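## Task

A small red foam block sits on a shelf in the recessed shelving section at the far end of the aisle, and a small yellow sponge lies on the desk. Exchange them so the yellow sponge ends on that shelf and the red foam block ends on the desk. The robot must not topple or be left leaning, or the task fails, and each object must stay in place without the robot holding or propping it.

## Robot and tools

Robot: a Hello Robot Stretch 3 with a single arm. It has a two-wheeled base (0.33 m long, 0.34 m wide), a lift sliding on a mast, and a telescoping arm that reaches out to the robot's right side. The gripper cannot move forward on its own; the base must drive. The base spins about the point midway between its drive wheels, 0.05 m back from its front edge, and cannot slide sideways. With arm retracted and wrist folded the turning sweep has radius 0.28 m; an unfolded level wrist reaches past that.

Frames: the base frame has its origin on the floor between the drive wheels, x forward, y left, z up. hand_pose is reported in it, located where the closed fingertips meet; with all wrist joints at zero its x axis is up, y points back along the arm toward the mast, z toward the rear. Odometry frame = base frame at scene start; base_odometry heading is positive to the left (-3.142 to 3.142) and counts wheel slip as motion.

Tools:
- execute_actions: argument actions is a list holding one action or none (empty just reports state and images). An action may contain base, joints, or both, plus optional contact_limits. base holds exactly one relative command: {"translate_m": d}, an offset in metres along the current heading from where the base last reported itself, forward positive, -1 to 1; or {"rotate_rad": d}, an in-place turn in radians, counter-clockwise (left) positive, -3.2 to 3.2. joints is a single object of absolute targets keyed by name: lift_m 0 to 1.1 (arm height), arm_m 0 to 0.52 (extension), wrist_yaw_rad -1.345 to 4.42 (0 along the arm, positive toward the front, 3.0 folded over the base), wrist_pitch_rad -1.57 to 0.451 (0 level, negative tips fingers down), wrist_roll_rad -2.911 to 2.911, gripper_m -0.089 to 0.179 (larger is wider; actual fingertip gap is smaller by about 0.007 when nearly shut, 0.025 when fully open, zero below 0.007), head_pan_rad -3.953 to 1.73 (0 forward, positive left, -1.57 faces along the arm), head_tilt_rad -1.53 to 0.419 (negative looks down). contact_limits accepts only arm_m, an effort percentage 1 to 100 at which that extension stops. Optional cameras lists head_camera, nav_camera, wrist_camera or all; omitted/null means all, [] means none. Unknown keys, names or out-of-range values reject the whole call. Each action is capped at 15 s. Motions start together and may finish separately; joints you omit may keep driving toward older targets.
- wait: seconds 0 to 10; nothing new is commanded; returns state and images.
- zoom_image: camera plus region [x0, y0, x1, y1] in pixels of that camera's latest full image, origin top-left, at most 504x504.
- finished_scene: scene = the current scene's number; irreversible, reports success and gives the next task.

Results: base_status and joint_status per motion: done (for base, wheels turned the full amount even if slipping), off_target (stopped short, may still push), contact_stop, time_out, torque_fault (old target dropped; joint holds where it stopped unless slack or off). on_its_own covers uncommanded parts; "held at" is the held target, not the position. motor_effort is percent of maximum, positive toward larger joint values, bracket = peak during last action; readings carry fixed and random error. Positive wheel effort pushes forward. lidar_m: 12 distances in 30-degree sectors, first straight ahead, counter-clockwise (4th left, 7th behind, 10th right), '-' = nothing; plane 0.17 m above floor, range 0.15 to 12 m, misses tabletops, glass and thin legs; the mast and low lift hide some sectors. wrist_depth_mm and head_depth_mm: 7x7 grids of median depth from top-left (wrist 45-1000, head 280-4000, head image sent sideways). base_tilt degrees, forward/right positive, with fixed offsets up to about 4. turned_by_wheels and turned_by_imu give turn since last result. A pictures line lists image order. Calibration data (K, distortion, T_world_to_cam mapping the base frame to camera) is given per camera; changed poses are relisted.

Speed: fast driving (0.30 m/s, 1.9 rad/s) only when lift_m < 0.30, arm_m < 0.03, wrist_yaw_rad > 2.54; otherwise 0.10 m/s and 0.63 rad/s.

Gripping: command gripper_m below the object's width to hold (lower squeezes more; over-squeezing triggers a force reduction and slipping). To let go, open to at least 0.02 above the touch value. Readings don't confirm a grasp; check images. To re-squeeze send a new value.

Cautions: fold or unfold the wrist only with lift_m 0.32 to 0.95, wrist_pitch_rad -0.4, roll near 0; after folding, lift may drop to 0.25. If wrist_yaw_rad is under -0.4 keep pitch at -0.5 or lower. Arm and lift halt and go slack on firm contact; a slack lift can sag under load or be pushed up when closing fingers on a surface. Base, wrist and head never stop on contact; wrists pushing hard shut off for 10 s. Pushing something rigid with the gripper above about 0.45 m, pushing twice, or driving while holding/hooking fixed objects can tip the robot; backing while snagged is worst. If tilting, reverse in small steps, free the gripper, lower lift to about 0.2. A reported stop cancels later calls in the same reply. The world keeps running while you think, and loose items may occasionally be nudged. Avoid drops, slams and hard hits.

Each tool is called as a command line: name --argument value for each argument, lists and objects as JSON in quotes; but a table of rows of numbers goes row by row, as --pt "numbers of a row", without its own name.

## Session

execute_actions --actions '[]'

Scene clock: 0.00 s.
base_odometry: x=+0.000 y=+0.000 heading=+0.000 (m, m, rad; odometry frame)
turned_by_wheels: +0.000 (rad since the last result)
turned_by_imu: +0.000 (rad since the last result)
base_tilt: forward=+0.7 right=+1.7 (deg)
lidar_m: 2.21 1.49 1.33 1.34 1.68 1.53 1.53 1.71 1.11 1.57 1.68 2.20
head_depth_mm: 1694 2115 2088 2066 2069 2021 2032 / 1683 2181 2203 2151 2163 2131 2088 / 1709 2262 2291 2266 2243 2224 2166 / 1739 2380 2413 2366 2333 2351 2207 / 1756 2505 2485 2479 2437 2445 2193 / 1768 2569 2608 2601 2582 2562 2168 / 1781 2663 2791 2723 2748 2644 2142
base_status: not commanded
joint_positions: lift_m=+0.563 arm_m=+0.001 wrist_yaw_rad=+3.104 wrist_pitch_rad=-0.403 wrist_roll_rad=-0.003 gripper_m=+0.037 head_pan_rad=+0.005 head_tilt_rad=-0.022
joint_status: not commanded
motor_effort: left_wheel=-1 right_wheel=+0 lift_m=+27 arm_m=+0 wrist_yaw_rad=+1 wrist_pitch_rad=+6 wrist_roll_rad=+0 gripper_m=+0 head_pan_rad=+0 head_tilt_rad=+1 (%)
hand_pose: x=-0.0128 y=+0.0806 z=+0.5785 quat_wxyz=(+0.155, +0.694, +0.129, +0.691) (m; base frame)
wrist_depth_mm: - - - - - - - / - - - - - - - / - - - - - - - / - - - - - - - / - - - - - - - / 912 915 - 913 940 927 919 / 772 789 - 774 779 781 787
pictures: head_camera (sideways: a quarter turn clockwise sets it upright), nav_camera (sideways: a quarter turn counterclockwise sets it upright), wrist_camera
Images, in order (width x height): head_camera 896x504, nav_camera 672x504, wrist_camera 644x364.

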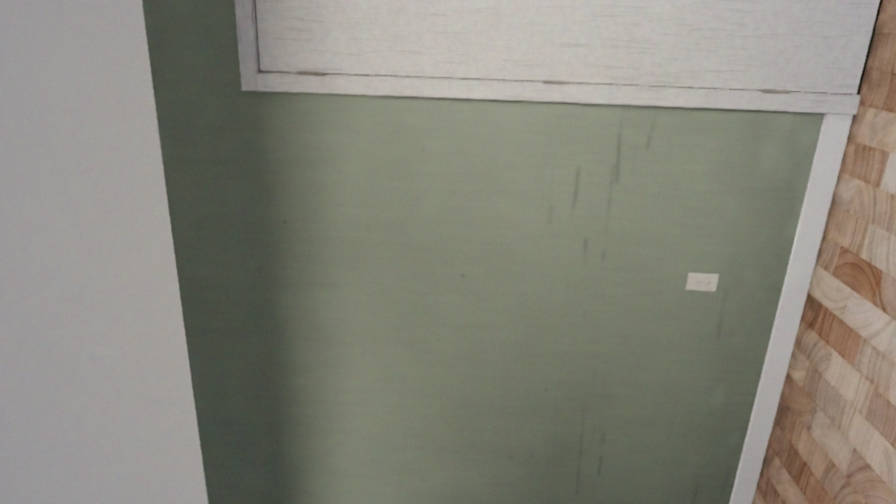

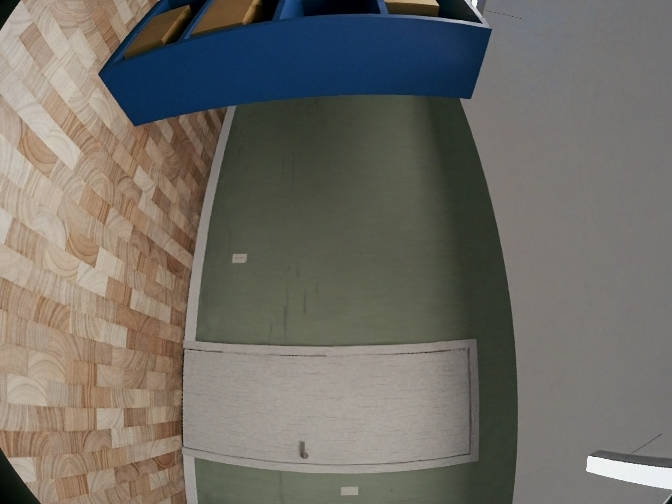

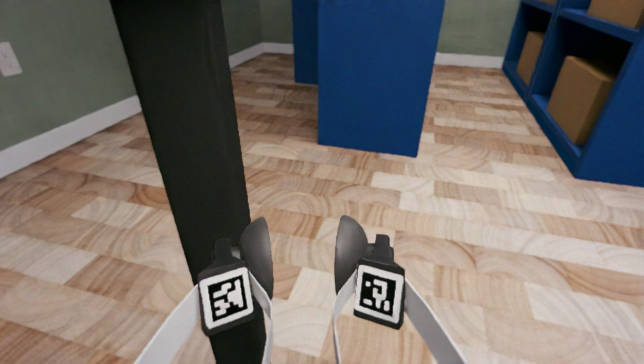

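execute_actions --actions '[{"joints":{"head_pan_rad":1.5,"head_tilt_rad":-0.4,"lift_m":0.25}}]' --cameras '["head_camera","nav_camera"]'

execute_actions --actions '[{"joints":{"head_pan_rad":-2.2}}]' --cameras '["head_camera","nav_camera"]'

Scene clock: 5.80 s.
base_odometry: x=+0.000 y=+0.000 heading=+0.000 (m, m, rad; odometry frame)
turned_by_wheels: +0.000 (rad since the last result)
turned_by_imu: +0.000 (rad since the last result)
base_tilt: forward=+0.6 right=+1.7 (deg)
lidar_m: 2.20 1.49 1.33 1.34 1.68 1.53 1.53 1.71 1.11 1.57 1.68 2.20
head_depth_mm: 1075 1160 2940 3146 2543 1812 1421 / 1113 1171 1255 1328 1441 1610 1420 / 1142 1210 1294 1389 1492 1605 1413 / 1195 1267 1363 1455 1564 1656 1399 / 2964 3173 3370 3567 2428 1789 1401 / 2703 2845 3042 3212 2389 1773 1394 / 2273 2355 2506 2612 2324 1762 1392
base_status: not commanded
joint_positions: lift_m=+0.250 arm_m=+0.001 wrist_yaw_rad=+3.104 wrist_pitch_rad=-0.404 wrist_roll_rad=-0.003 gripper_m=+0.037 head_pan_rad=+1.493 head_tilt_rad=-0.395
joint_status: all done
motor_effort: left_wheel=+0(0) right_wheel=+0(0) lift_m=+23(24) arm_m=+0(1) wrist_yaw_rad=+0(1) wrist_pitch_rad=+7(7) wrist_roll_rad=+0(0) gripper_m=+0(0) head_pan_rad=+3(42) head_tilt_rad=-2(22) (%)
hand_pose: x=-0.0128 y=+0.0805 z=+0.2659 quat_wxyz=(+0.155, +0.694, +0.130, +0.691) (m; base frame)
wrist_depth_mm: - - - - - - - / - - - - - - - / 986 1000 989 997 - - - / 739 739 750 731 758 737 752 / 593 591 - 597 598 603 605 / 493 510 - - 504 499 502 / - - - - 427 428 425
pictures: head_camera (sideways: a quarter turn clockwise sets it upright), nav_camera (sideways: a quarter turn counterclockwise sets it upright)
camera_calibration (this result's frames):
head_camera: T_world_to_cam=[[0.012755, -0.366451, -0.93035, 1.22975], [-0.996322, 0.0741904, -0.0428819, 0.0621317], [0.0847372, 0.927475, -0.364157, 0.42649], [0, 0, 0, 1]] pos_world=[0.0100781, 0.0504755, 1.30207]
nav_camera: T_world_to_cam=[[0.0632709, 0.421724, 0.904514, -1.13962], [0.997184, -0.0632786, -0.0402499, 0.0906357], [0.040262, 0.904513, -0.42454, 0.511624], [0, 0, 0, 1]] pos_world=[-0.0388744, 0.0235718, 1.25166]
Images, in order (width x height): head_camera 896x504, nav_camera 672x504.

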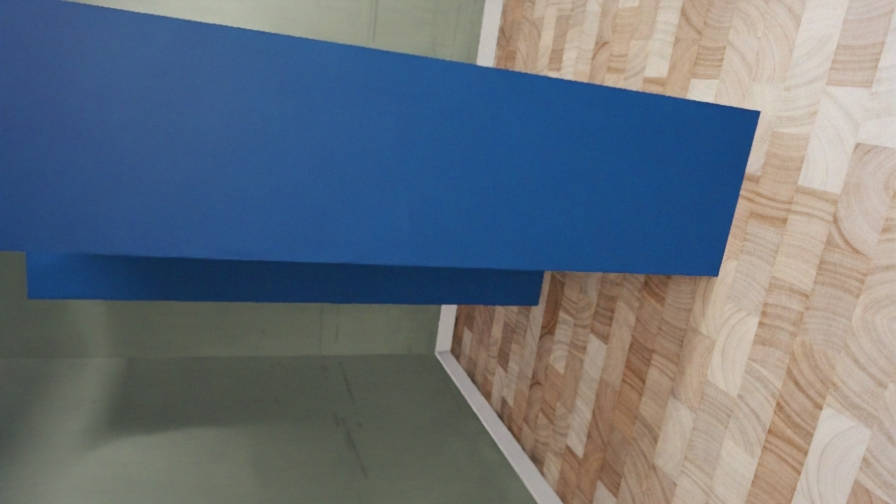

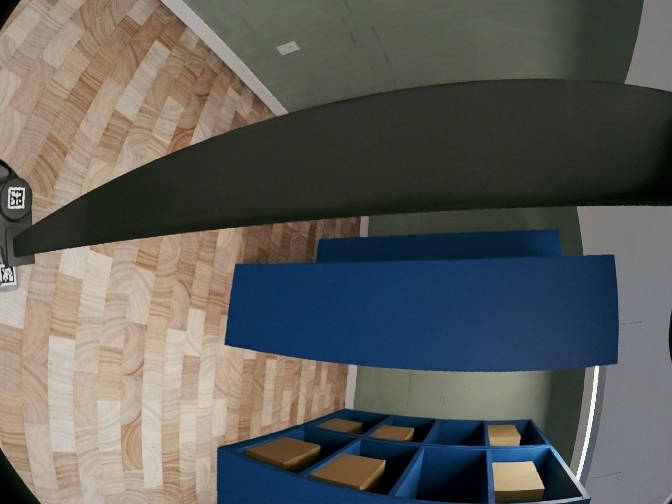

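Scene clock: 8.17 s.
base_odometry: x=+0.000 y=+0.000 heading=+0.000 (m, m, rad; odometry frame)
turned_by_wheels: +0.000 (rad since the last result)
turned_by_imu: +0.000 (rad since the last result)
base_tilt: forward=+0.8 right=+1.7 (deg)
lidar_m: 2.21 1.49 1.33 1.34 1.68 1.53 1.53 1.71 1.11 1.57 1.67 2.20
head_depth_mm: 1477 1600 1715 1869 2062 1814 1436 / 1438 1553 1677 1820 1975 1809 1427 / 1418 1499 1619 1767 1891 1806 1412 / 1366 1458 1578 1704 1828 1760 1411 / 1348 1425 1529 1634 1781 1777 1398 / 1294 1384 1483 1005 1703 1606 1360 / 1257 1350 1429 986 1653 1745 1384
base_status: not commanded
joint_positions: lift_m=+0.250 arm_m=+0.001 wrist_yaw_rad=+3.104 wrist_pitch_rad=-0.404 wrist_roll_rad=-0.003 gripper_m=+0.037 head_pan_rad=-2.193 head_tilt_rad=-0.395
joint_status: all done
motor_effort: left_wheel=+0(0) right_wheel=+0(0) lift_m=+23(23) arm_m=+1(0) wrist_yaw_rad=+0(1) wrist_pitch_rad=+7(7) wrist_roll_rad=+0(0) gripper_m=+0(1) head_pan_rad=-4(41) head_tilt_rad=-4(2) (%)
hand_pose: x=-0.0128 y=+0.0805 z=+0.2659 quat_wxyz=(+0.155, +0.694, +0.130, +0.691) (m; base frame)
wrist_depth_mm: - - - - - - - / - - - - - - - / 999 973 993 985 - - - / 744 742 740 741 742 761 758 / 596 594 - 596 594 608 609 / 492 513 - - 505 502 503 / - - - - 425 425 431
pictures: head_camera (sideways: a quarter turn clockwise sets it upright), nav_camera (sideways: a quarter turn counterclockwise sets it upright)
camera_calibration (this result's frames):
head_camera: T_world_to_cam=[[0.178866, 0.320314, -0.930272, 1.22864], [0.814101, -0.579138, -0.0428811, 0.051087], [-0.552491, -0.749665, -0.364357, 0.430637], [0, 0, 0, 1]] pos_world=[-0.0234284, -0.0411301, 1.30206]
nav_camera: T_world_to_cam=[[-0.272522, -0.328256, 0.904423, -1.13746], [-0.820476, 0.570262, -0.040253, 0.101728], [-0.502545, -0.753027, -0.424735, 0.515188], [0, 0, 0, 1]] pos_world=[0.0323883, -0.0434376, 1.25166]
Images, in order (width x height): head_camera 896x504, nav_camera 672x504.

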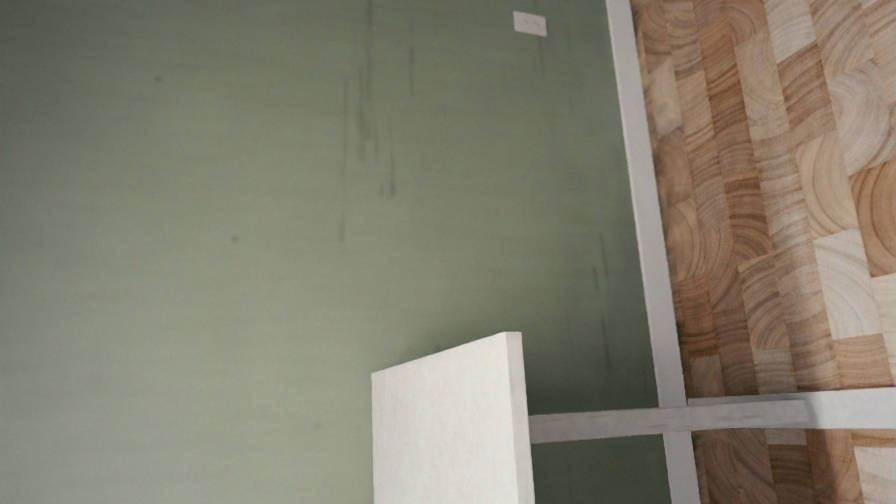

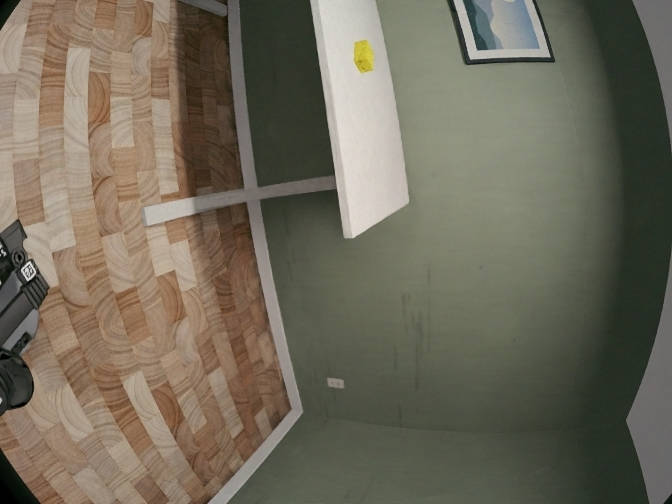

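execute_actions --actions '[{"joints":{"head_pan_rad":-1.57,"head_tilt_rad":-0.5}}]' --cameras '["head_camera","nav_camera"]'

Scene clock: 10.57 s.
base_odometry: x=+0.000 y=+0.000 heading=+0.000 (m, m, rad; odometry frame)
turned_by_wheels: +0.000 (rad since the last result)
turned_by_imu: +0.000 (rad since the last result)
base_tilt: forward=+0.8 right=+1.7 (deg)
lidar_m: 2.21 1.49 1.33 1.34 1.68 1.53 1.53 1.71 1.11 1.56 1.67 2.20
head_depth_mm: 1257 1346 1397 887 1737 1640 1326 / 1302 1404 1459 942 1787 1529 1322 / 1354 1456 1431 1001 1880 1645 1309 / 1386 1533 1423 1817 1958 1616 1313 / 1444 1591 1387 1925 2011 1615 1307 / 1503 1650 1379 2037 2069 1608 1305 / 1596 1739 1350 2144 2061 1600 1283
base_status: not commanded
joint_positions: lift_m=+0.250 arm_m=+0.001 wrist_yaw_rad=+3.104 wrist_pitch_rad=-0.404 wrist_roll_rad=-0.003 gripper_m=+0.037 head_pan_rad=-1.577 head_tilt_rad=-0.494
joint_status: all done
motor_effort: left_wheel=-1(0) right_wheel=+0(0) lift_m=+23(23) arm_m=+0(1) wrist_yaw_rad=+0(0) wrist_pitch_rad=+7(7) wrist_roll_rad=+0(0) gripper_m=+1(0) head_pan_rad=+4(38) head_tilt_rad=-2(10) (%)
hand_pose: x=-0.0128 y=+0.0805 z=+0.2659 quat_wxyz=(+0.155, +0.694, +0.130, +0.691) (m; base frame)
wrist_depth_mm: - - - - - - - / - - - - - - - / 990 986 - 986 1000 998 - / 751 743 738 744 745 750 755 / 595 594 - 599 599 599 599 / 494 514 - - 509 500 498 / - - - - 427 428 429
pictures: head_camera (sideways: a quarter turn clockwise sets it upright), nav_camera (sideways: a quarter turn counterclockwise sets it upright)
camera_calibration (this result's frames):
head_camera: T_world_to_cam=[[-0.0383327, 0.454486, -0.889929, 1.17732], [0.999103, 0.00140944, -0.0423154, 0.0492165], [-0.0179775, -0.890753, -0.454133, 0.544203], [0, 0, 0, 1]] pos_world=[0.00574088, -0.0503962, 1.29696]
nav_camera: T_world_to_cam=[[-0.0335303, -0.512209, 0.858206, -1.07863], [-0.99913, -0.00411174, -0.0414904, 0.104423], [0.0247805, -0.858851, -0.511626, 0.625035], [0, 0, 0, 1]] pos_world=[0.0526765, -0.0152453, 1.24981]
Images, in order (width x height): head_camera 896x504, nav_camera 672x504.

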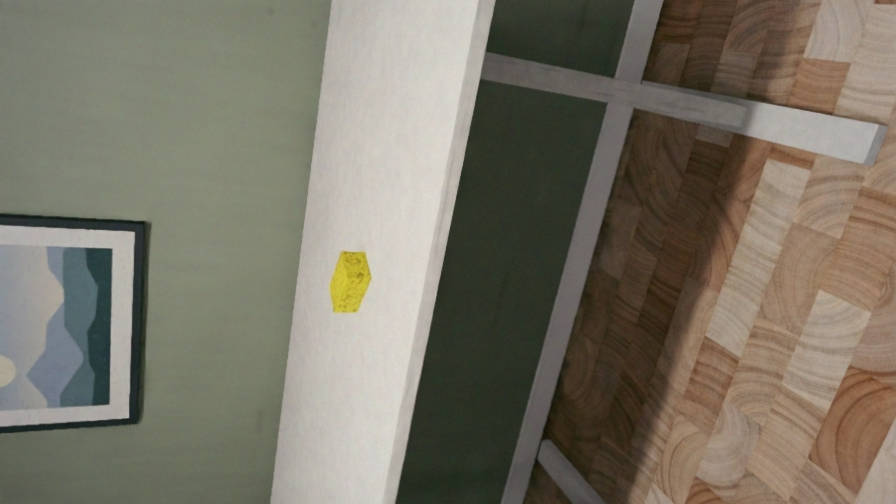

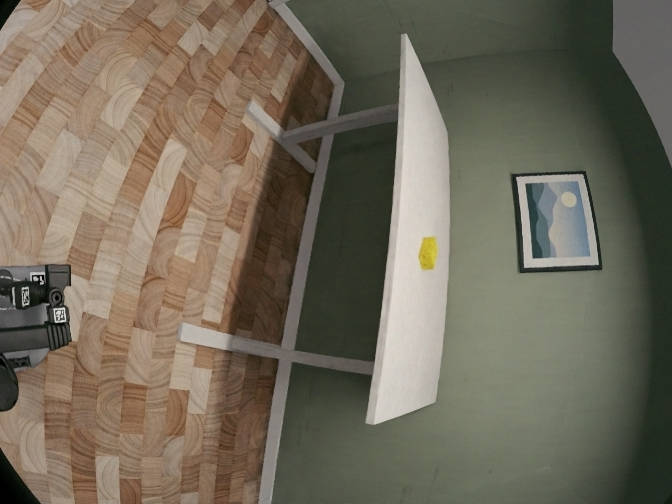

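execute_actions --actions '[{"base":{"rotate_rad":-1.17}}]' --cameras '[]'

execute_actions --actions '[{"base":{"translate_m":0.7}}]' --cameras '[]'

execute_actions --actions '[{"base":{"rotate_rad":0.84},"joints":{"lift_m":0.94,"head_tilt_rad":-0.7}}]' --cameras '["head_camera","nav_camera"]'

Scene clock: 19.53 s.
base_odometry: x=+0.000 y=+0.000 heading=-1.170 (m, m, rad; odometry frame)
turned_by_wheels: -1.170 (rad since the last result)
turned_by_imu: -1.175 (rad since the last result)
base_tilt: forward=+0.9 right=+1.9 (deg)
lidar_m: 1.68 2.21 2.20 1.56 1.34 1.33 1.80 1.53 1.53 1.74 1.56 1.11
head_depth_mm: 1392 1489 1568 1689 1816 1640 1322 / 1517 1614 1707 1845 1981 1632 1322 / 1638 1765 1896 2054 2060 1622 1315 / 1799 1939 2100 2320 2115 1611 1302 / 1723 1865 2005 2232 2087 1601 1314 / 1573 1688 1821 2002 2058 1600 1301 / 1436 1537 1645 1778 1900 1580 1282
base_status: done
joint_positions: lift_m=+0.250 arm_m=+0.001 wrist_yaw_rad=+3.104 wrist_pitch_rad=-0.404 wrist_roll_rad=-0.003 gripper_m=+0.037 head_pan_rad=-1.577 head_tilt_rad=-0.495
joint_status: not commanded
motor_effort: left_wheel=+3(12) right_wheel=-2(7) lift_m=+23(22) arm_m=+0(0) wrist_yaw_rad=+0(1) wrist_pitch_rad=+7(7) wrist_roll_rad=+0(0) gripper_m=+1(0) head_pan_rad=+3(3) head_tilt_rad=-3(2) (%)
hand_pose: x=-0.0128 y=+0.0805 z=+0.2659 quat_wxyz=(+0.155, +0.694, +0.130, +0.691) (m; base frame)
wrist_depth_mm: - - - - - - - / - - - - - - - / 997 971 998 986 990 991 - / 736 738 745 753 747 761 757 / 586 597 - 597 605 599 602 / 492 508 - - 510 501 499 / - - - - 425 427 427
pictures: none
No camera images: the call's "cameras" was empty. Leave "cameras" out to get every camera's image.

Scene clock: 23.57 s.
base_odometry: x=+0.273 y=-0.644 heading=-1.170 (m, m, rad; odometry frame)
turned_by_wheels: +0.000 (rad since the last result)
turned_by_imu: +0.005 (rad since the last result)
base_tilt: forward=+0.8 right=+1.8 (deg)
lidar_m: 0.98 1.71 1.72 2.00 1.84 1.89 2.36 2.01 2.01 0.74 1.05 1.05
head_depth_mm: 1783 1920 2094 2237 2148 1645 1319 / 1585 1755 1980 2307 1883 1636 1320 / 1397 1553 1724 1794 590 1615 1304 / 1249 1370 1506 804 562 1511 1308 / 1136 1231 1346 796 558 459 1212 / 1036 1122 1194 791 553 426 1202 / 959 1028 1087 781 549 423 364
base_status: done
joint_positions: lift_m=+0.250 arm_m=+0.001 wrist_yaw_rad=+3.104 wrist_pitch_rad=-0.404 wrist_roll_rad=-0.003 gripper_m=+0.037 head_pan_rad=-1.577 head_tilt_rad=-0.495
joint_status: not commanded
motor_effort: left_wheel=+3(9) right_wheel=-2(5) lift_m=+23(23) arm_m=+0(1) wrist_yaw_rad=+1(0) wrist_pitch_rad=+7(6) wrist_roll_rad=+0(0) gripper_m=+0(1) head_pan_rad=+3(3) head_tilt_rad=-3(2) (%)
hand_pose: x=-0.0128 y=+0.0805 z=+0.2658 quat_wxyz=(+0.155, +0.694, +0.130, +0.691) (m; base frame)
wrist_depth_mm: - - - - - - - / - - - - - - - / 986 979 991 986 994 - - / 741 743 741 755 756 746 753 / 592 595 - 600 602 599 599 / 497 510 - - 503 498 499 / - - - - 427 427 429
pictures: none
No camera images: the call's "cameras" was empty. Leave "cameras" out to get every camera's image.

Scene clock: 30.67 s.
base_odometry: x=+0.273 y=-0.644 heading=-0.330 (m, m, rad; odometry frame)
turned_by_wheels: +0.840 (rad since the last result)
turned_by_imu: +0.844 (rad since the last result)
base_tilt: forward=+0.6 right=+1.8 (deg)
lidar_m: 1.71 1.81 1.88 1.84 1.92 2.06 2.00 1.44 0.74 1.05 1.11 0.98
head_depth_mm: 856 950 799 575 - - 1135 / 864 964 795 570 468 - 1158 / 866 963 782 545 466 - - / 864 973 781 558 457 - - / 872 978 770 560 453 - 1119 / 878 971 764 556 437 1284 1137 / 880 975 755 553 436 1302 1154
base_status: done
joint_positions: lift_m=+0.940 arm_m=+0.001 wrist_yaw_rad=+3.104 wrist_pitch_rad=-0.405 wrist_roll_rad=-0.003 gripper_m=+0.037 head_pan_rad=-1.577 head_tilt_rad=-0.692
joint_status: all done
motor_effort: left_wheel=-2(10) right_wheel=+3(8) lift_m=+29(30) arm_m=+0(0) wrist_yaw_rad=+0(0) wrist_pitch_rad=+7(7) wrist_roll_rad=+0(0) gripper_m=+0(0) head_pan_rad=+4(4) head_tilt_rad=-4(18) (%)
hand_pose: x=-0.0128 y=+0.0804 z=+0.9555 quat_wxyz=(+0.155, +0.694, +0.130, +0.691) (m; base frame)
wrist_depth_mm: - - - - - - - / - - - - - - - / - - - - - - - / - - - - - - - / - - - - - - - / - - - - - - - / - - - - - - -
pictures: head_camera (sideways: a quarter turn clockwise sets it upright), nav_camera (sideways: a quarter turn counterclockwise sets it upright)
camera_calibration (this result's frames):
head_camera: T_world_to_cam=[[-0.0375685, 0.620848, -0.783031, 1.03793], [0.999151, 0.0100836, -0.0399425, 0.0461163], [-0.0169024, -0.783866, -0.620699, 0.760909], [0, 0, 0, 1]] pos_world=[0.00577756, -0.0484121, 1.28687]
nav_camera: T_world_to_cam=[[-0.0342221, -0.671218, 0.740469, -0.925142], [-0.999079, 0.00377313, -0.042754, 0.106057], [0.0259034, -0.74125, -0.670729, 0.832009], [0, 0, 0, 1]] pos_world=[0.0527469, -0.00464587, 1.24763]
Images, in order (width x height): head_camera 896x504, nav_camera 672x504.

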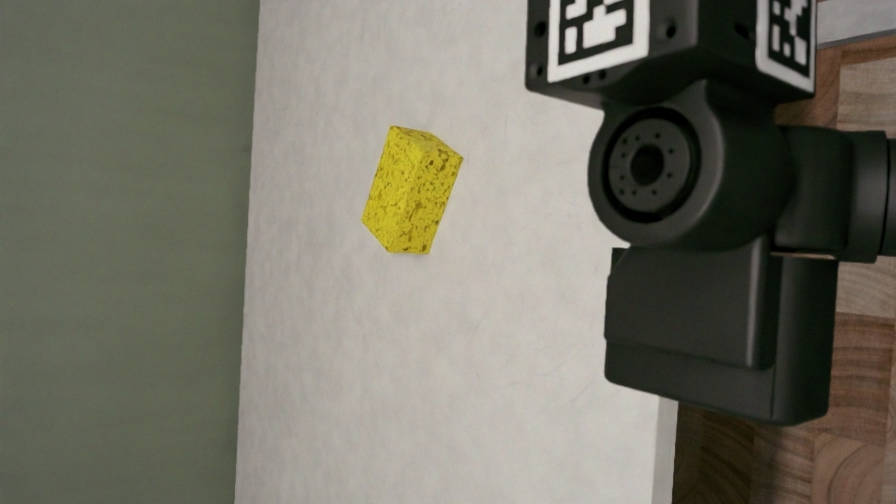

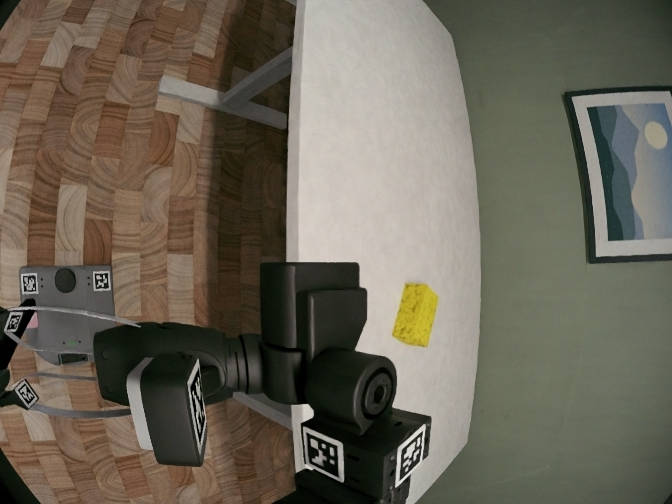

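execute_actions --actions '[{"joints":{"wrist_yaw_rad":1.5}}]' --cameras '[]'

execute_actions --actions '[{"base":{"translate_m":-0.25},"joints":{"wrist_yaw_rad":0.95,"lift_m":1.09,"gripper_m":0.17,"arm_m":0.12}}]'

Scene clock: 37.57 s.
base_odometry: x=+0.273 y=-0.644 heading=-0.330 (m, m, rad; odometry frame)
turned_by_wheels: +0.000 (rad since the last result)
turned_by_imu: +0.000 (rad since the last result)
base_tilt: forward=+0.8 right=+1.7 (deg)
lidar_m: 1.71 1.81 1.88 1.85 1.92 2.06 2.01 1.44 0.74 1.05 1.10 0.98
head_depth_mm: 855 958 801 574 - - 1130 / 861 964 793 569 477 - 1108 / 864 970 789 544 474 - - / 865 977 781 557 448 397 - / 871 982 773 559 440 1348 - / 873 970 764 556 436 391 - / 882 971 759 552 434 - -
base_status: not commanded
joint_positions: lift_m=+0.940 arm_m=+0.001 wrist_yaw_rad=+1.502 wrist_pitch_rad=-0.405 wrist_roll_rad=-0.003 gripper_m=+0.037 head_pan_rad=-1.577 head_tilt_rad=-0.692
joint_status: all done
motor_effort: left_wheel=-3(4) right_wheel=+2(3) lift_m=+29(29) arm_m=+0(0) wrist_yaw_rad=-3(4) wrist_pitch_rad=+7(7) wrist_roll_rad=+0(1) gripper_m=+0(0) head_pan_rad=+3(4) head_tilt_rad=-2(5) (%)
hand_pose: x=+0.2041 y=-0.1611 z=+0.9555 quat_wxyz=(+0.604, +0.576, -0.408, +0.370) (m; base frame)
wrist_depth_mm: - - - - - - 965 / - - - - 482 488 488 / - - - - 373 324 327 / - - - - - 245 245 / - - - - - 206 197 / - - - - - - 164 / - - - - - - 145
pictures: none
No camera images: the call's "cameras" was empty. Leave "cameras" out to get every camera's image.

Scene clock: 41.40 s.
base_odometry: x=+0.037 y=-0.563 heading=-0.330 (m, m, rad; odometry frame)
turned_by_wheels: +0.000 (rad since the last result)
turned_by_imu: -0.002 (rad since the last result)
base_tilt: forward=+0.6 right=+1.8 (deg)
lidar_m: 1.96 2.07 1.90 1.85 1.94 1.81 1.76 1.43 0.62 1.05 1.10 1.18
head_depth_mm: - - 795 576 448 399 1191 / - - 682 570 446 397 1180 / - - - 567 444 395 1165 / 855 946 - 561 442 1285 1179 / 852 - - 559 439 1288 1175 / 848 987 689 554 437 1277 1169 / 868 966 798 534 434 1270 1165
base_status: done
joint_positions: lift_m=+1.090 arm_m=+0.120 wrist_yaw_rad=+0.951 wrist_pitch_rad=-0.405 wrist_roll_rad=-0.003 gripper_m=+0.170 head_pan_rad=-1.577 head_tilt_rad=-0.692
joint_status: all done
motor_effort: left_wheel=-2(8) right_wheel=+2(3) lift_m=+30(29) arm_m=+5(6) wrist_yaw_rad=-1(4) wrist_pitch_rad=+7(7) wrist_roll_rad=+0(0) gripper_m=+0(99) head_pan_rad=+3(4) head_tilt_rad=-4(4) (%)
hand_pose: x=+0.1626 y=-0.3960 z=+1.1055 quat_wxyz=(+0.682, +0.443, -0.549, +0.191) (m; base frame)
wrist_depth_mm: - - - - 866 683 567 / - - - - 894 711 584 / - 708 712 703 715 690 620 / - 528 530 533 532 539 533 / - 424 424 423 409 443 431 / - 351 353 355 299 - 356 / - 302 303 302 292 296 307
pictures: head_camera (sideways: a quarter turn clockwise sets it upright), nav_camera (sideways: a quarter turn counterclockwise sets it upright), wrist_camera
camera_calibration (this result's frames):
head_camera: T_world_to_cam=[[-0.0375684, 0.620848, -0.78303, 1.03793], [0.999151, 0.0100835, -0.0399425, 0.0461163], [-0.0169025, -0.783866, -0.620699, 0.760909], [0, 0, 0, 1]] pos_world=[0.00577756, -0.0484121, 1.28687]
nav_camera: T_world_to_cam=[[-0.0342222, -0.671219, 0.740469, -0.925142], [-0.999079, 0.00377325, -0.042754, 0.106057], [0.0259033, -0.74125, -0.670729, 0.832009], [0, 0, 0, 1]] pos_world=[0.0527469, -0.00464587, 1.24763]
wrist_camera: T_world_to_cam=[[-0.616386, -0.787441, 0.00219072, -0.225049], [-0.429259, 0.333676, -0.839284, 1.16443], [0.660156, -0.518263, -0.54369, 0.454371], [0, 0, 0, 1]] pos_world=[0.0611675, -0.330271, 1.22481]
Images, in order (width x height): head_camera 896x504, nav_camera 672x504, wrist_camera 644x364.

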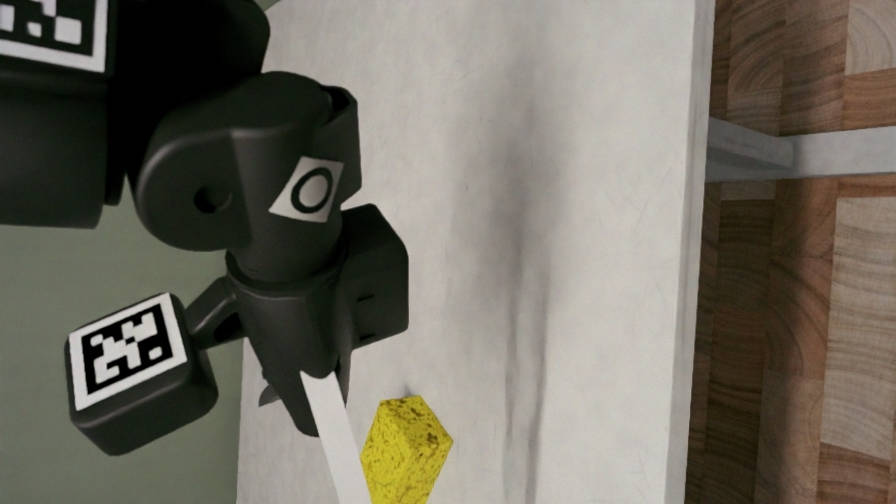

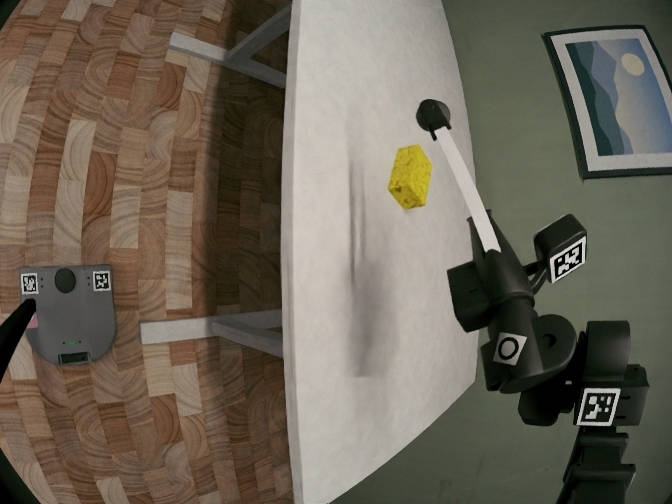

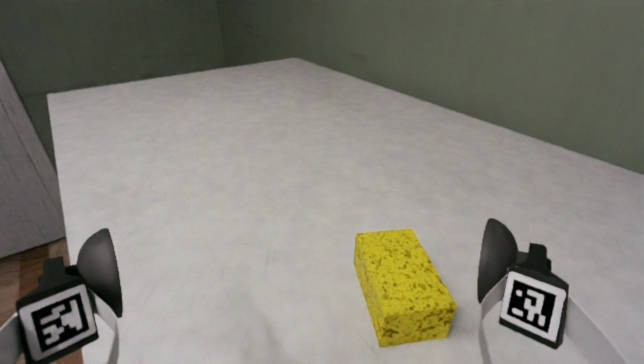

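execute_actions --actions '[{"base":{"translate_m":0.02},"joints":{"arm_m":0.235}}]' --cameras '[]'

execute_actions --actions '[{"joints":{"lift_m":0.955}}]'

Scene clock: 45.97 s.
base_odometry: x=+0.056 y=-0.570 heading=-0.330 (m, m, rad; odometry frame)
turned_by_wheels: +0.000 (rad since the last result)
turned_by_imu: +0.000 (rad since the last result)
base_tilt: forward=+0.8 right=+1.6 (deg)
lidar_m: 1.94 2.04 1.89 1.86 1.93 1.83 1.78 1.44 0.63 1.04 1.10 1.16
head_depth_mm: 855 954 802 575 449 399 1189 / - 985 794 572 447 396 1165 / - - 785 566 444 1143 1158 / 859 - 737 563 441 1292 1181 / 837 - 733 561 439 1285 1178 / 855 962 762 535 437 1273 1167 / 874 961 721 542 434 1299 1160
base_status: done
joint_positions: lift_m=+1.090 arm_m=+0.235 wrist_yaw_rad=+0.951 wrist_pitch_rad=-0.405 wrist_roll_rad=-0.003 gripper_m=+0.170 head_pan_rad=-1.577 head_tilt_rad=-0.692
joint_status: all done
motor_effort: left_wheel=-3(4) right_wheel=+2(6) lift_m=+29(29) arm_m=+5(5) wrist_yaw_rad=+0(2) wrist_pitch_rad=+7(7) wrist_roll_rad=+0(0) gripper_m=+1(0) head_pan_rad=+4(3) head_tilt_rad=-4(3) (%)
hand_pose: x=+0.1625 y=-0.5111 z=+1.1055 quat_wxyz=(+0.682, +0.443, -0.549, +0.191) (m; base frame)
wrist_depth_mm: - - - 975 716 572 474 / - - - 956 754 602 495 / 700 706 702 706 706 635 512 / 531 530 532 528 530 534 508 / 421 423 425 423 427 444 430 / - 353 352 355 355 - 356 / - 302 303 255 305 296 304
pictures: none
No camera images: the call's "cameras" was empty. Leave "cameras" out to get every camera's image.

Scene clock: 48.03 s.
base_odometry: x=+0.056 y=-0.570 heading=-0.330 (m, m, rad; odometry frame)
turned_by_wheels: +0.000 (rad since the last result)
turned_by_imu: +0.000 (rad since the last result)
base_tilt: forward=+0.7 right=+1.7 (deg)
lidar_m: 1.94 2.05 1.90 1.86 1.93 1.83 1.78 1.44 0.63 1.05 1.10 1.16
head_depth_mm: 847 941 - 543 449 398 1194 / 849 938 - 571 446 397 1160 / 851 951 - 526 445 1149 1172 / 860 964 775 521 442 1295 1178 / 866 972 - 520 439 1276 1165 / 868 972 762 533 437 1283 1164 / 870 964 756 536 435 1303 1163
base_status: not commanded
joint_positions: lift_m=+0.955 arm_m=+0.235 wrist_yaw_rad=+0.951 wrist_pitch_rad=-0.405 wrist_roll_rad=-0.003 gripper_m=+0.170 head_pan_rad=-1.577 head_tilt_rad=-0.692
joint_status: all done
motor_effort: left_wheel=-3(1) right_wheel=+2(2) lift_m=+23(25) arm_m=+5(5) wrist_yaw_rad=+0(0) wrist_pitch_rad=+7(7) wrist_roll_rad=+1(0) gripper_m=+0(1) head_pan_rad=+3(3) head_tilt_rad=-4(3) (%)
hand_pose: x=+0.1625 y=-0.5111 z=+0.9707 quat_wxyz=(+0.682, +0.443, -0.549, +0.191) (m; base frame)
wrist_depth_mm: - - - 877 714 571 475 / 526 528 532 533 539 538 480 / 357 355 357 359 363 360 360 / 269 268 257 185 271 272 274 / 217 216 209 149 210 227 219 / - 181 175 132 171 - 182 / - 155 151 147 152 152 157
pictures: head_camera (sideways: a quarter turn clockwise sets it upright), nav_camera (sideways: a quarter turn counterclockwise sets it upright), wrist_camera
camera_calibration (this result's frames):
head_camera: T_world_to_cam=[[-0.0375685, 0.620848, -0.78303, 1.03793], [0.999151, 0.0100838, -0.0399425, 0.0461163], [-0.0169023, -0.783866, -0.6207, 0.760909], [0, 0, 0, 1]] pos_world=[0.00577757, -0.0484121, 1.28687]
nav_camera: T_world_to_cam=[[-0.034222, -0.671219, 0.740469, -0.925142], [-0.999079, 0.00377301, -0.042754, 0.106057], [0.0259035, -0.74125, -0.670729, 0.832009], [0, 0, 0, 1]] pos_world=[0.0527469, -0.00464585, 1.24763]
wrist_camera: T_world_to_cam=[[-0.616763, -0.787146, 0.00219064, -0.315207], [-0.429099, 0.333882, -0.839283, 1.08982], [0.659907, -0.518579, -0.54369, 0.321401], [0, 0, 0, 1]] pos_world=[0.061136, -0.445312, 1.0901]
Images, in order (width x height): head_camera 896x504, nav_camera 672x504, wrist_camera 644x364.

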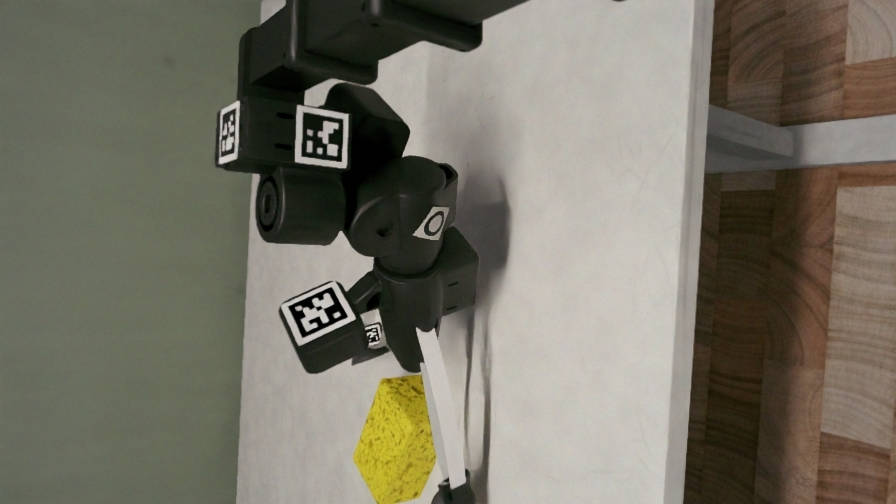

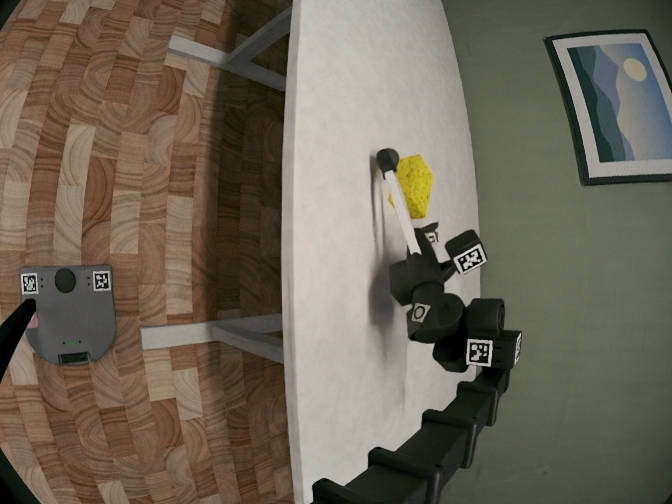

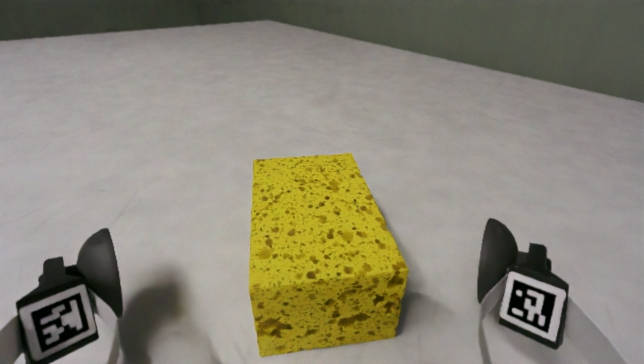

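execute_actions --actions '[{"joints":{"gripper_m":0.03}}]' --cameras '[]'

execute_actions --actions '[{"joints":{"lift_m":1.0}}]' --cameras '["wrist_camera"]'

execute_actions --actions '[{"joints":{"arm_m":0,"wrist_yaw_rad":1.9,"head_pan_rad":0,"head_tilt_rad":-0.4}}]' --cameras '["wrist_camera"]'

Scene clock: 52.40 s.
base_odometry: x=+0.056 y=-0.570 heading=-0.330 (m, m, rad; odometry frame)
turned_by_wheels: +0.000 (rad since the last result)
turned_by_imu: +0.000 (rad since the last result)
base_tilt: forward=+0.7 right=+1.8 (deg)
lidar_m: 1.94 2.05 1.89 1.86 1.93 1.83 1.78 1.43 0.63 1.04 1.10 1.16
head_depth_mm: 848 945 - 542 449 398 1185 / 849 937 - 569 447 396 1163 / 854 959 - 526 444 1146 1169 / 859 970 775 522 442 1282 1173 / 862 974 866 521 439 1288 1170 / 869 967 762 536 437 1285 1160 / 869 962 754 532 436 1298 1165
base_status: not commanded
joint_positions: lift_m=+0.955 arm_m=+0.235 wrist_yaw_rad=+0.951 wrist_pitch_rad=-0.405 wrist_roll_rad=-0.003 gripper_m=+0.031 head_pan_rad=-1.577 head_tilt_rad=-0.692
joint_status: all done
motor_effort: left_wheel=-3(3) right_wheel=+3(3) lift_m=+23(23) arm_m=+5(5) wrist_yaw_rad=-1(1) wrist_pitch_rad=+7(7) wrist_roll_rad=+0(0) gripper_m=-19(99) head_pan_rad=+3(3) head_tilt_rad=-3(3) (%)
hand_pose: x=+0.1625 y=-0.5111 z=+0.9707 quat_wxyz=(+0.682, +0.443, -0.549, +0.191) (m; base frame)
wrist_depth_mm: - - - 881 721 578 475 / 526 530 525 536 533 536 482 / 356 356 355 360 361 360 366 / 269 269 258 185 272 272 273 / 217 217 155 148 223 217 219 / 180 181 131 132 - 182 182 / 155 155 148 147 151 156 157
pictures: none
No camera images: the call's "cameras" was empty. Leave "cameras" out to get every camera's image.

Scene clock: 53.63 s.
base_odometry: x=+0.056 y=-0.570 heading=-0.330 (m, m, rad; odometry frame)
turned_by_wheels: +0.000 (rad since the last result)
turned_by_imu: +0.000 (rad since the last result)
base_tilt: forward=+0.7 right=+1.7 (deg)
lidar_m: 1.94 2.05 1.89 1.86 1.94 1.83 1.78 1.43 0.63 1.05 1.10 1.16
head_depth_mm: 850 - 758 575 449 398 1190 / 849 - 713 572 446 397 1156 / 855 930 - 564 444 1149 1166 / 861 946 - 541 441 1293 1177 / 865 952 - 559 439 1291 1172 / 868 968 805 554 437 1280 1161 / 873 964 759 532 435 1295 1161
base_status: not commanded
joint_positions: lift_m=+1.000 arm_m=+0.235 wrist_yaw_rad=+0.951 wrist_pitch_rad=-0.406 wrist_roll_rad=-0.003 gripper_m=+0.031 head_pan_rad=-1.577 head_tilt_rad=-0.692
joint_status: all done
motor_effort: left_wheel=-3(3) right_wheel=+2(3) lift_m=+29(30) arm_m=+5(5) wrist_yaw_rad=+0(0) wrist_pitch_rad=+7(7) wrist_roll_rad=+1(0) gripper_m=-19(19) head_pan_rad=+4(3) head_tilt_rad=-4(4) (%)
hand_pose: x=+0.1624 y=-0.5111 z=+1.0153 quat_wxyz=(+0.682, +0.443, -0.549, +0.191) (m; base frame)
wrist_depth_mm: - - - 993 725 573 475 / 687 688 700 707 697 592 498 / 468 465 469 474 473 476 478 / 353 353 338 184 356 357 356 / 284 283 155 148 292 287 287 / 236 238 131 132 - 240 239 / 204 204 193 149 199 205 205
pictures: wrist_camera
camera_calibration (this result's frames):
wrist_camera: T_world_to_cam=[[-0.616761, -0.787147, 0.00221573, -0.315335], [-0.429483, 0.334156, -0.838978, 1.12709], [0.659659, -0.518401, -0.544161, 0.346309], [0, 0, 0, 1]] pos_world=[0.0611344, -0.445312, 1.13475]
Images, in order (width x height): wrist_camera 644x364.

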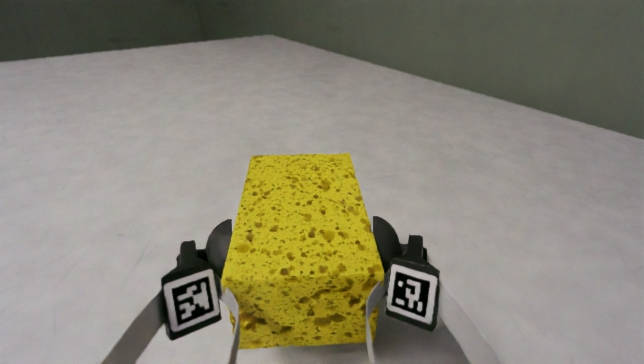

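Scene clock: 56.60 s.
base_odometry: x=+0.056 y=-0.570 heading=-0.330 (m, m, rad; odometry frame)
turned_by_wheels: +0.000 (rad since the last result)
turned_by_imu: +0.000 (rad since the last result)
base_tilt: forward=+0.7 right=+1.8 (deg)
lidar_m: 1.94 2.05 1.90 1.86 1.93 1.83 1.78 1.43 0.63 1.05 1.09 1.16
head_depth_mm: 1664 1769 1912 1033 2183 1805 1370 / 1659 1774 1934 2062 2184 1776 1443 / 1668 1786 1937 2078 2207 1779 1487 / 1679 1795 1901 2078 2203 1771 1401 / 1681 1779 1916 2080 2196 1764 1386 / 1683 1784 1938 2099 2219 1739 1383 / 1673 1795 1941 2103 2221 1717 1358
base_status: not commanded
joint_positions: lift_m=+1.000 arm_m=+0.001 wrist_yaw_rad=+1.899 wrist_pitch_rad=-0.406 wrist_roll_rad=-0.003 gripper_m=+0.031 head_pan_rad=-0.007 head_tilt_rad=-0.409
joint_status: all done
motor_effort: left_wheel=-3(2) right_wheel=+3(3) lift_m=+30(28) arm_m=-4(4) wrist_yaw_rad=+1(4) wrist_pitch_rad=+7(7) wrist_roll_rad=+1(0) gripper_m=-18(18) head_pan_rad=+3(39) head_tilt_rad=+3(21) (%)
hand_pose: x=+0.1926 y=-0.0730 z=+1.0153 quat_wxyz=(+0.520, +0.645, -0.286, +0.481) (m; base frame)
wrist_depth_mm: - - - - - - - / - - - - - 897 716 / - - - - - - 482 / - - - 184 - - 360 / - - 154 148 - - 301 / - - 131 132 - - 271 / - - - 149 - - -
pictures: wrist_camera
camera_calibration (this result's frames):
wrist_camera: T_world_to_cam=[[0.279719, -0.960079, 0.00221734, -0.137235], [-0.52192, -0.153999, -0.838978, 0.97581], [0.805827, 0.233521, -0.544161, 0.580278], [0, 0, 0, 1]] pos_world=[0.0800784, -0.11699, 1.13475]
Images, in order (width x height): wrist_camera 644x364.

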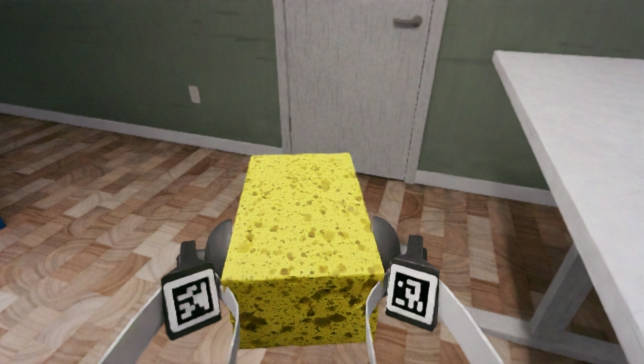

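execute_actions --actions '[{"joints":{"lift_m":0.85,"wrist_yaw_rad":2.75}}]' --cameras '[]'

execute_actions --actions '[{"base":{"rotate_rad":1.57},"joints":{"lift_m":0.28}}]' --cameras '[]'

execute_actions --actions '[{"base":{"translate_m":1.0}}]'

Scene clock: 63.27 s.
base_odometry: x=+0.056 y=-0.570 heading=-0.330 (m, m, rad; odometry frame)
turned_by_wheels: +0.000 (rad since the last result)
turned_by_imu: +0.000 (rad since the last result)
base_tilt: forward=+0.7 right=+1.6 (deg)
lidar_m: 1.94 2.05 1.90 1.86 1.93 1.83 1.78 1.43 0.63 1.04 1.09 1.16
head_depth_mm: 1663 1779 1913 1039 2169 1794 1373 / 1662 1777 1919 2077 2198 1789 1376 / 1656 1800 1918 2090 2212 1779 1393 / 1666 1789 1920 2079 2174 1763 1392 / 1680 1795 1931 2058 2188 1739 1389 / 1675 1784 1919 2097 2196 1738 1369 / 1695 1790 1938 2108 2226 1731 1378
base_status: not commanded
joint_positions: lift_m=+0.850 arm_m=+0.001 wrist_yaw_rad=+2.748 wrist_pitch_rad=-0.406 wrist_roll_rad=-0.003 gripper_m=+0.031 head_pan_rad=-0.007 head_tilt_rad=-0.409
joint_status: all done
motor_effort: left_wheel=-2(3) right_wheel=+3(2) lift_m=+23(26) arm_m=-3(3) wrist_yaw_rad=+2(3) wrist_pitch_rad=+7(7) wrist_roll_rad=+0(0) gripper_m=-18(18) head_pan_rad=+4(4) head_tilt_rad=+4(4) (%)
hand_pose: x=+0.0654 y=+0.0628 z=+0.8655 quat_wxyz=(+0.276, +0.706, +0.005, +0.653) (m; base frame)
wrist_depth_mm: - - - - - - - / - - - - - - - / - - - - - - - / - - - 185 - - - / - - 154 148 - - - / - - 131 132 - - - / - - - 149 - - -
pictures: none
No camera images: the call's "cameras" was empty. Leave "cameras" out to get every camera's image.

Scene clock: 69.27 s.
base_odometry: x=+0.056 y=-0.570 heading=+1.240 (m, m, rad; odometry frame)
turned_by_wheels: +1.570 (rad since the last result)
turned_by_imu: +1.581 (rad since the last result)
base_tilt: forward=+0.8 right=+1.6 (deg)
lidar_m: 1.86 1.94 1.82 1.78 1.42 0.63 1.04 1.09 1.16 1.94 2.05 1.90
head_depth_mm: 1568 1665 1785 1929 2091 1798 1419 / 3096 2516 2582 1988 2119 1763 1405 / 3213 3482 3653 3501 2407 1772 1407 / 3180 3414 3723 3439 2412 1768 1398 / 1576 1697 1824 1994 2145 1747 1392 / 1577 1692 1836 1976 2125 1743 1374 / 1630 2541 2813 2962 2332 1722 1369
base_status: done
joint_positions: lift_m=+0.280 arm_m=+0.001 wrist_yaw_rad=+2.748 wrist_pitch_rad=-0.406 wrist_roll_rad=-0.003 gripper_m=+0.031 head_pan_rad=-0.007 head_tilt_rad=-0.409
joint_status: all done
motor_effort: left_wheel=-4(8) right_wheel=+2(6) lift_m=+24(22) arm_m=-3(3) wrist_yaw_rad=+2(3) wrist_pitch_rad=+7(7) wrist_roll_rad=+0(0) gripper_m=-18(18) head_pan_rad=+4(5) head_tilt_rad=+3(4) (%)
hand_pose: x=+0.0654 y=+0.0628 z=+0.2954 quat_wxyz=(+0.276, +0.706, +0.005, +0.653) (m; base frame)
wrist_depth_mm: - - - - - - - / - - - - - - - / - - - - - - - / 785 800 764 185 801 803 814 / 659 641 155 148 663 640 639 / - 534 131 132 - 536 541 / - - 143 149 447 461 462
pictures: none
No camera images: the call's "cameras" was empty. Leave "cameras" out to get every camera's image.

Scene clock: 74.37 s.
base_odometry: x=+0.381 y=+0.376 heading=+1.240 (m, m, rad; odometry frame)
turned_by_wheels: +0.000 (rad since the last result)
turned_by_imu: +0.007 (rad since the last result)
base_tilt: forward=+0.7 right=+1.5 (deg)
lidar_m: 0.86 0.89 1.78 1.73 1.83 2.09 1.61 1.91 2.04 2.00 1.15 0.95
head_depth_mm: 1819 1562 1632 1749 1425 1373 1308 / 2310 2453 2644 2407 2101 1770 1412 / 2334 2468 2672 2902 2436 1785 1397 / 2289 2512 2686 2901 2379 1786 1392 / 989 1359 1149 1758 1471 1477 1354 / 700 745 804 868 943 1033 1141 / 703 748 806 872 953 1044 1145
base_status: done
joint_positions: lift_m=+0.280 arm_m=+0.001 wrist_yaw_rad=+2.749 wrist_pitch_rad=-0.406 wrist_roll_rad=-0.003 gripper_m=+0.031 head_pan_rad=-0.007 head_tilt_rad=-0.408
joint_status: not commanded
motor_effort: left_wheel=-3(8) right_wheel=+3(8) lift_m=+23(23) arm_m=-3(2) wrist_yaw_rad=+2(3) wrist_pitch_rad=+7(8) wrist_roll_rad=+0(0) gripper_m=-18(18) head_pan_rad=+3(3) head_tilt_rad=+2(3) (%)
hand_pose: x=+0.0652 y=+0.0629 z=+0.2954 quat_wxyz=(+0.275, +0.706, +0.005, +0.653) (m; base frame)
wrist_depth_mm: - - - - - - 713 / - - - - - - 736 / - - - - - 957 769 / 788 788 768 185 798 812 752 / 669 634 154 148 657 641 657 / - 532 131 132 - 541 535 / - - 143 149 447 459 463
pictures: head_camera (sideways: a quarter turn clockwise sets it upright), nav_camera (sideways: a quarter turn counterclockwise sets it upright), wrist_camera
camera_calibration (this result's frames):
head_camera: T_world_to_cam=[[-0.376517, -0.0386432, -0.925603, 1.22593], [0.00275614, 0.999078, -0.0428318, 0.0559713], [0.926406, -0.018678, -0.376064, 0.436851], [0, 0, 0, 1]] pos_world=[0.0567287, -0.000386376, 1.30141]
nav_camera: T_world_to_cam=[[0.43671, -0.0332666, 0.898987, -1.13469], [0.00712294, -0.999157, -0.0404335, 0.0969134], [0.899574, 0.0240611, -0.436104, 0.52143], [0, 0, 0, 1]] pos_world=[0.0257755, 0.0465382, 1.25139]
wrist_camera: T_world_to_cam=[[0.905803, -0.423693, 0.0022554, -0.044096], [-0.229114, -0.494281, -0.838566, 0.328477], [0.356409, 0.759059, -0.544796, 0.255864], [0, 0, 0, 1]] pos_world=[0.0240086, -0.050539, 0.414943]
Images, in order (width x height): head_camera 896x504, nav_camera 672x504, wrist_camera 644x364.

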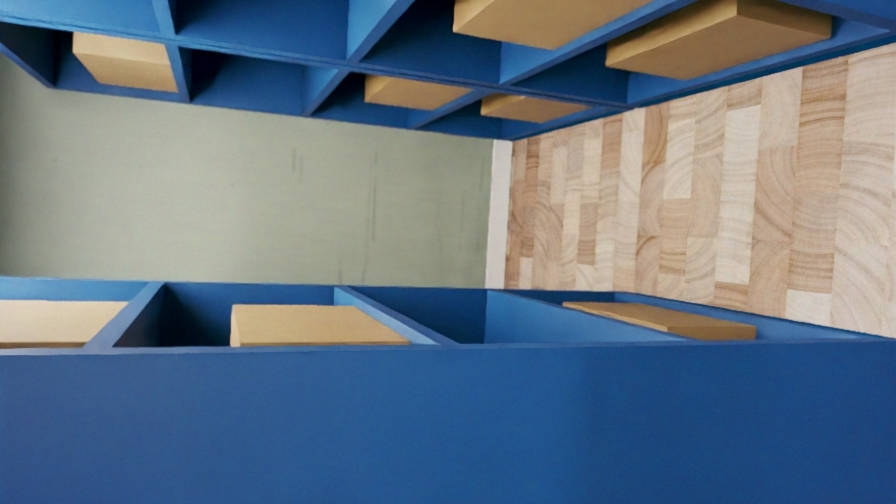

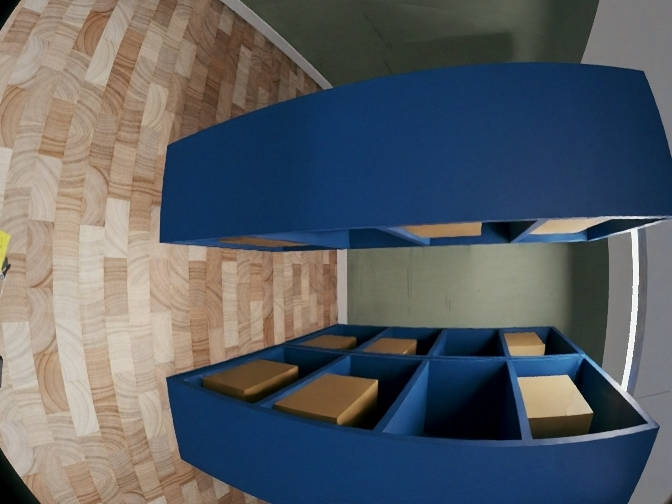

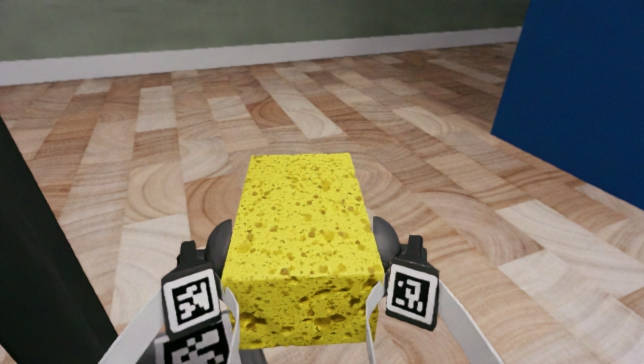

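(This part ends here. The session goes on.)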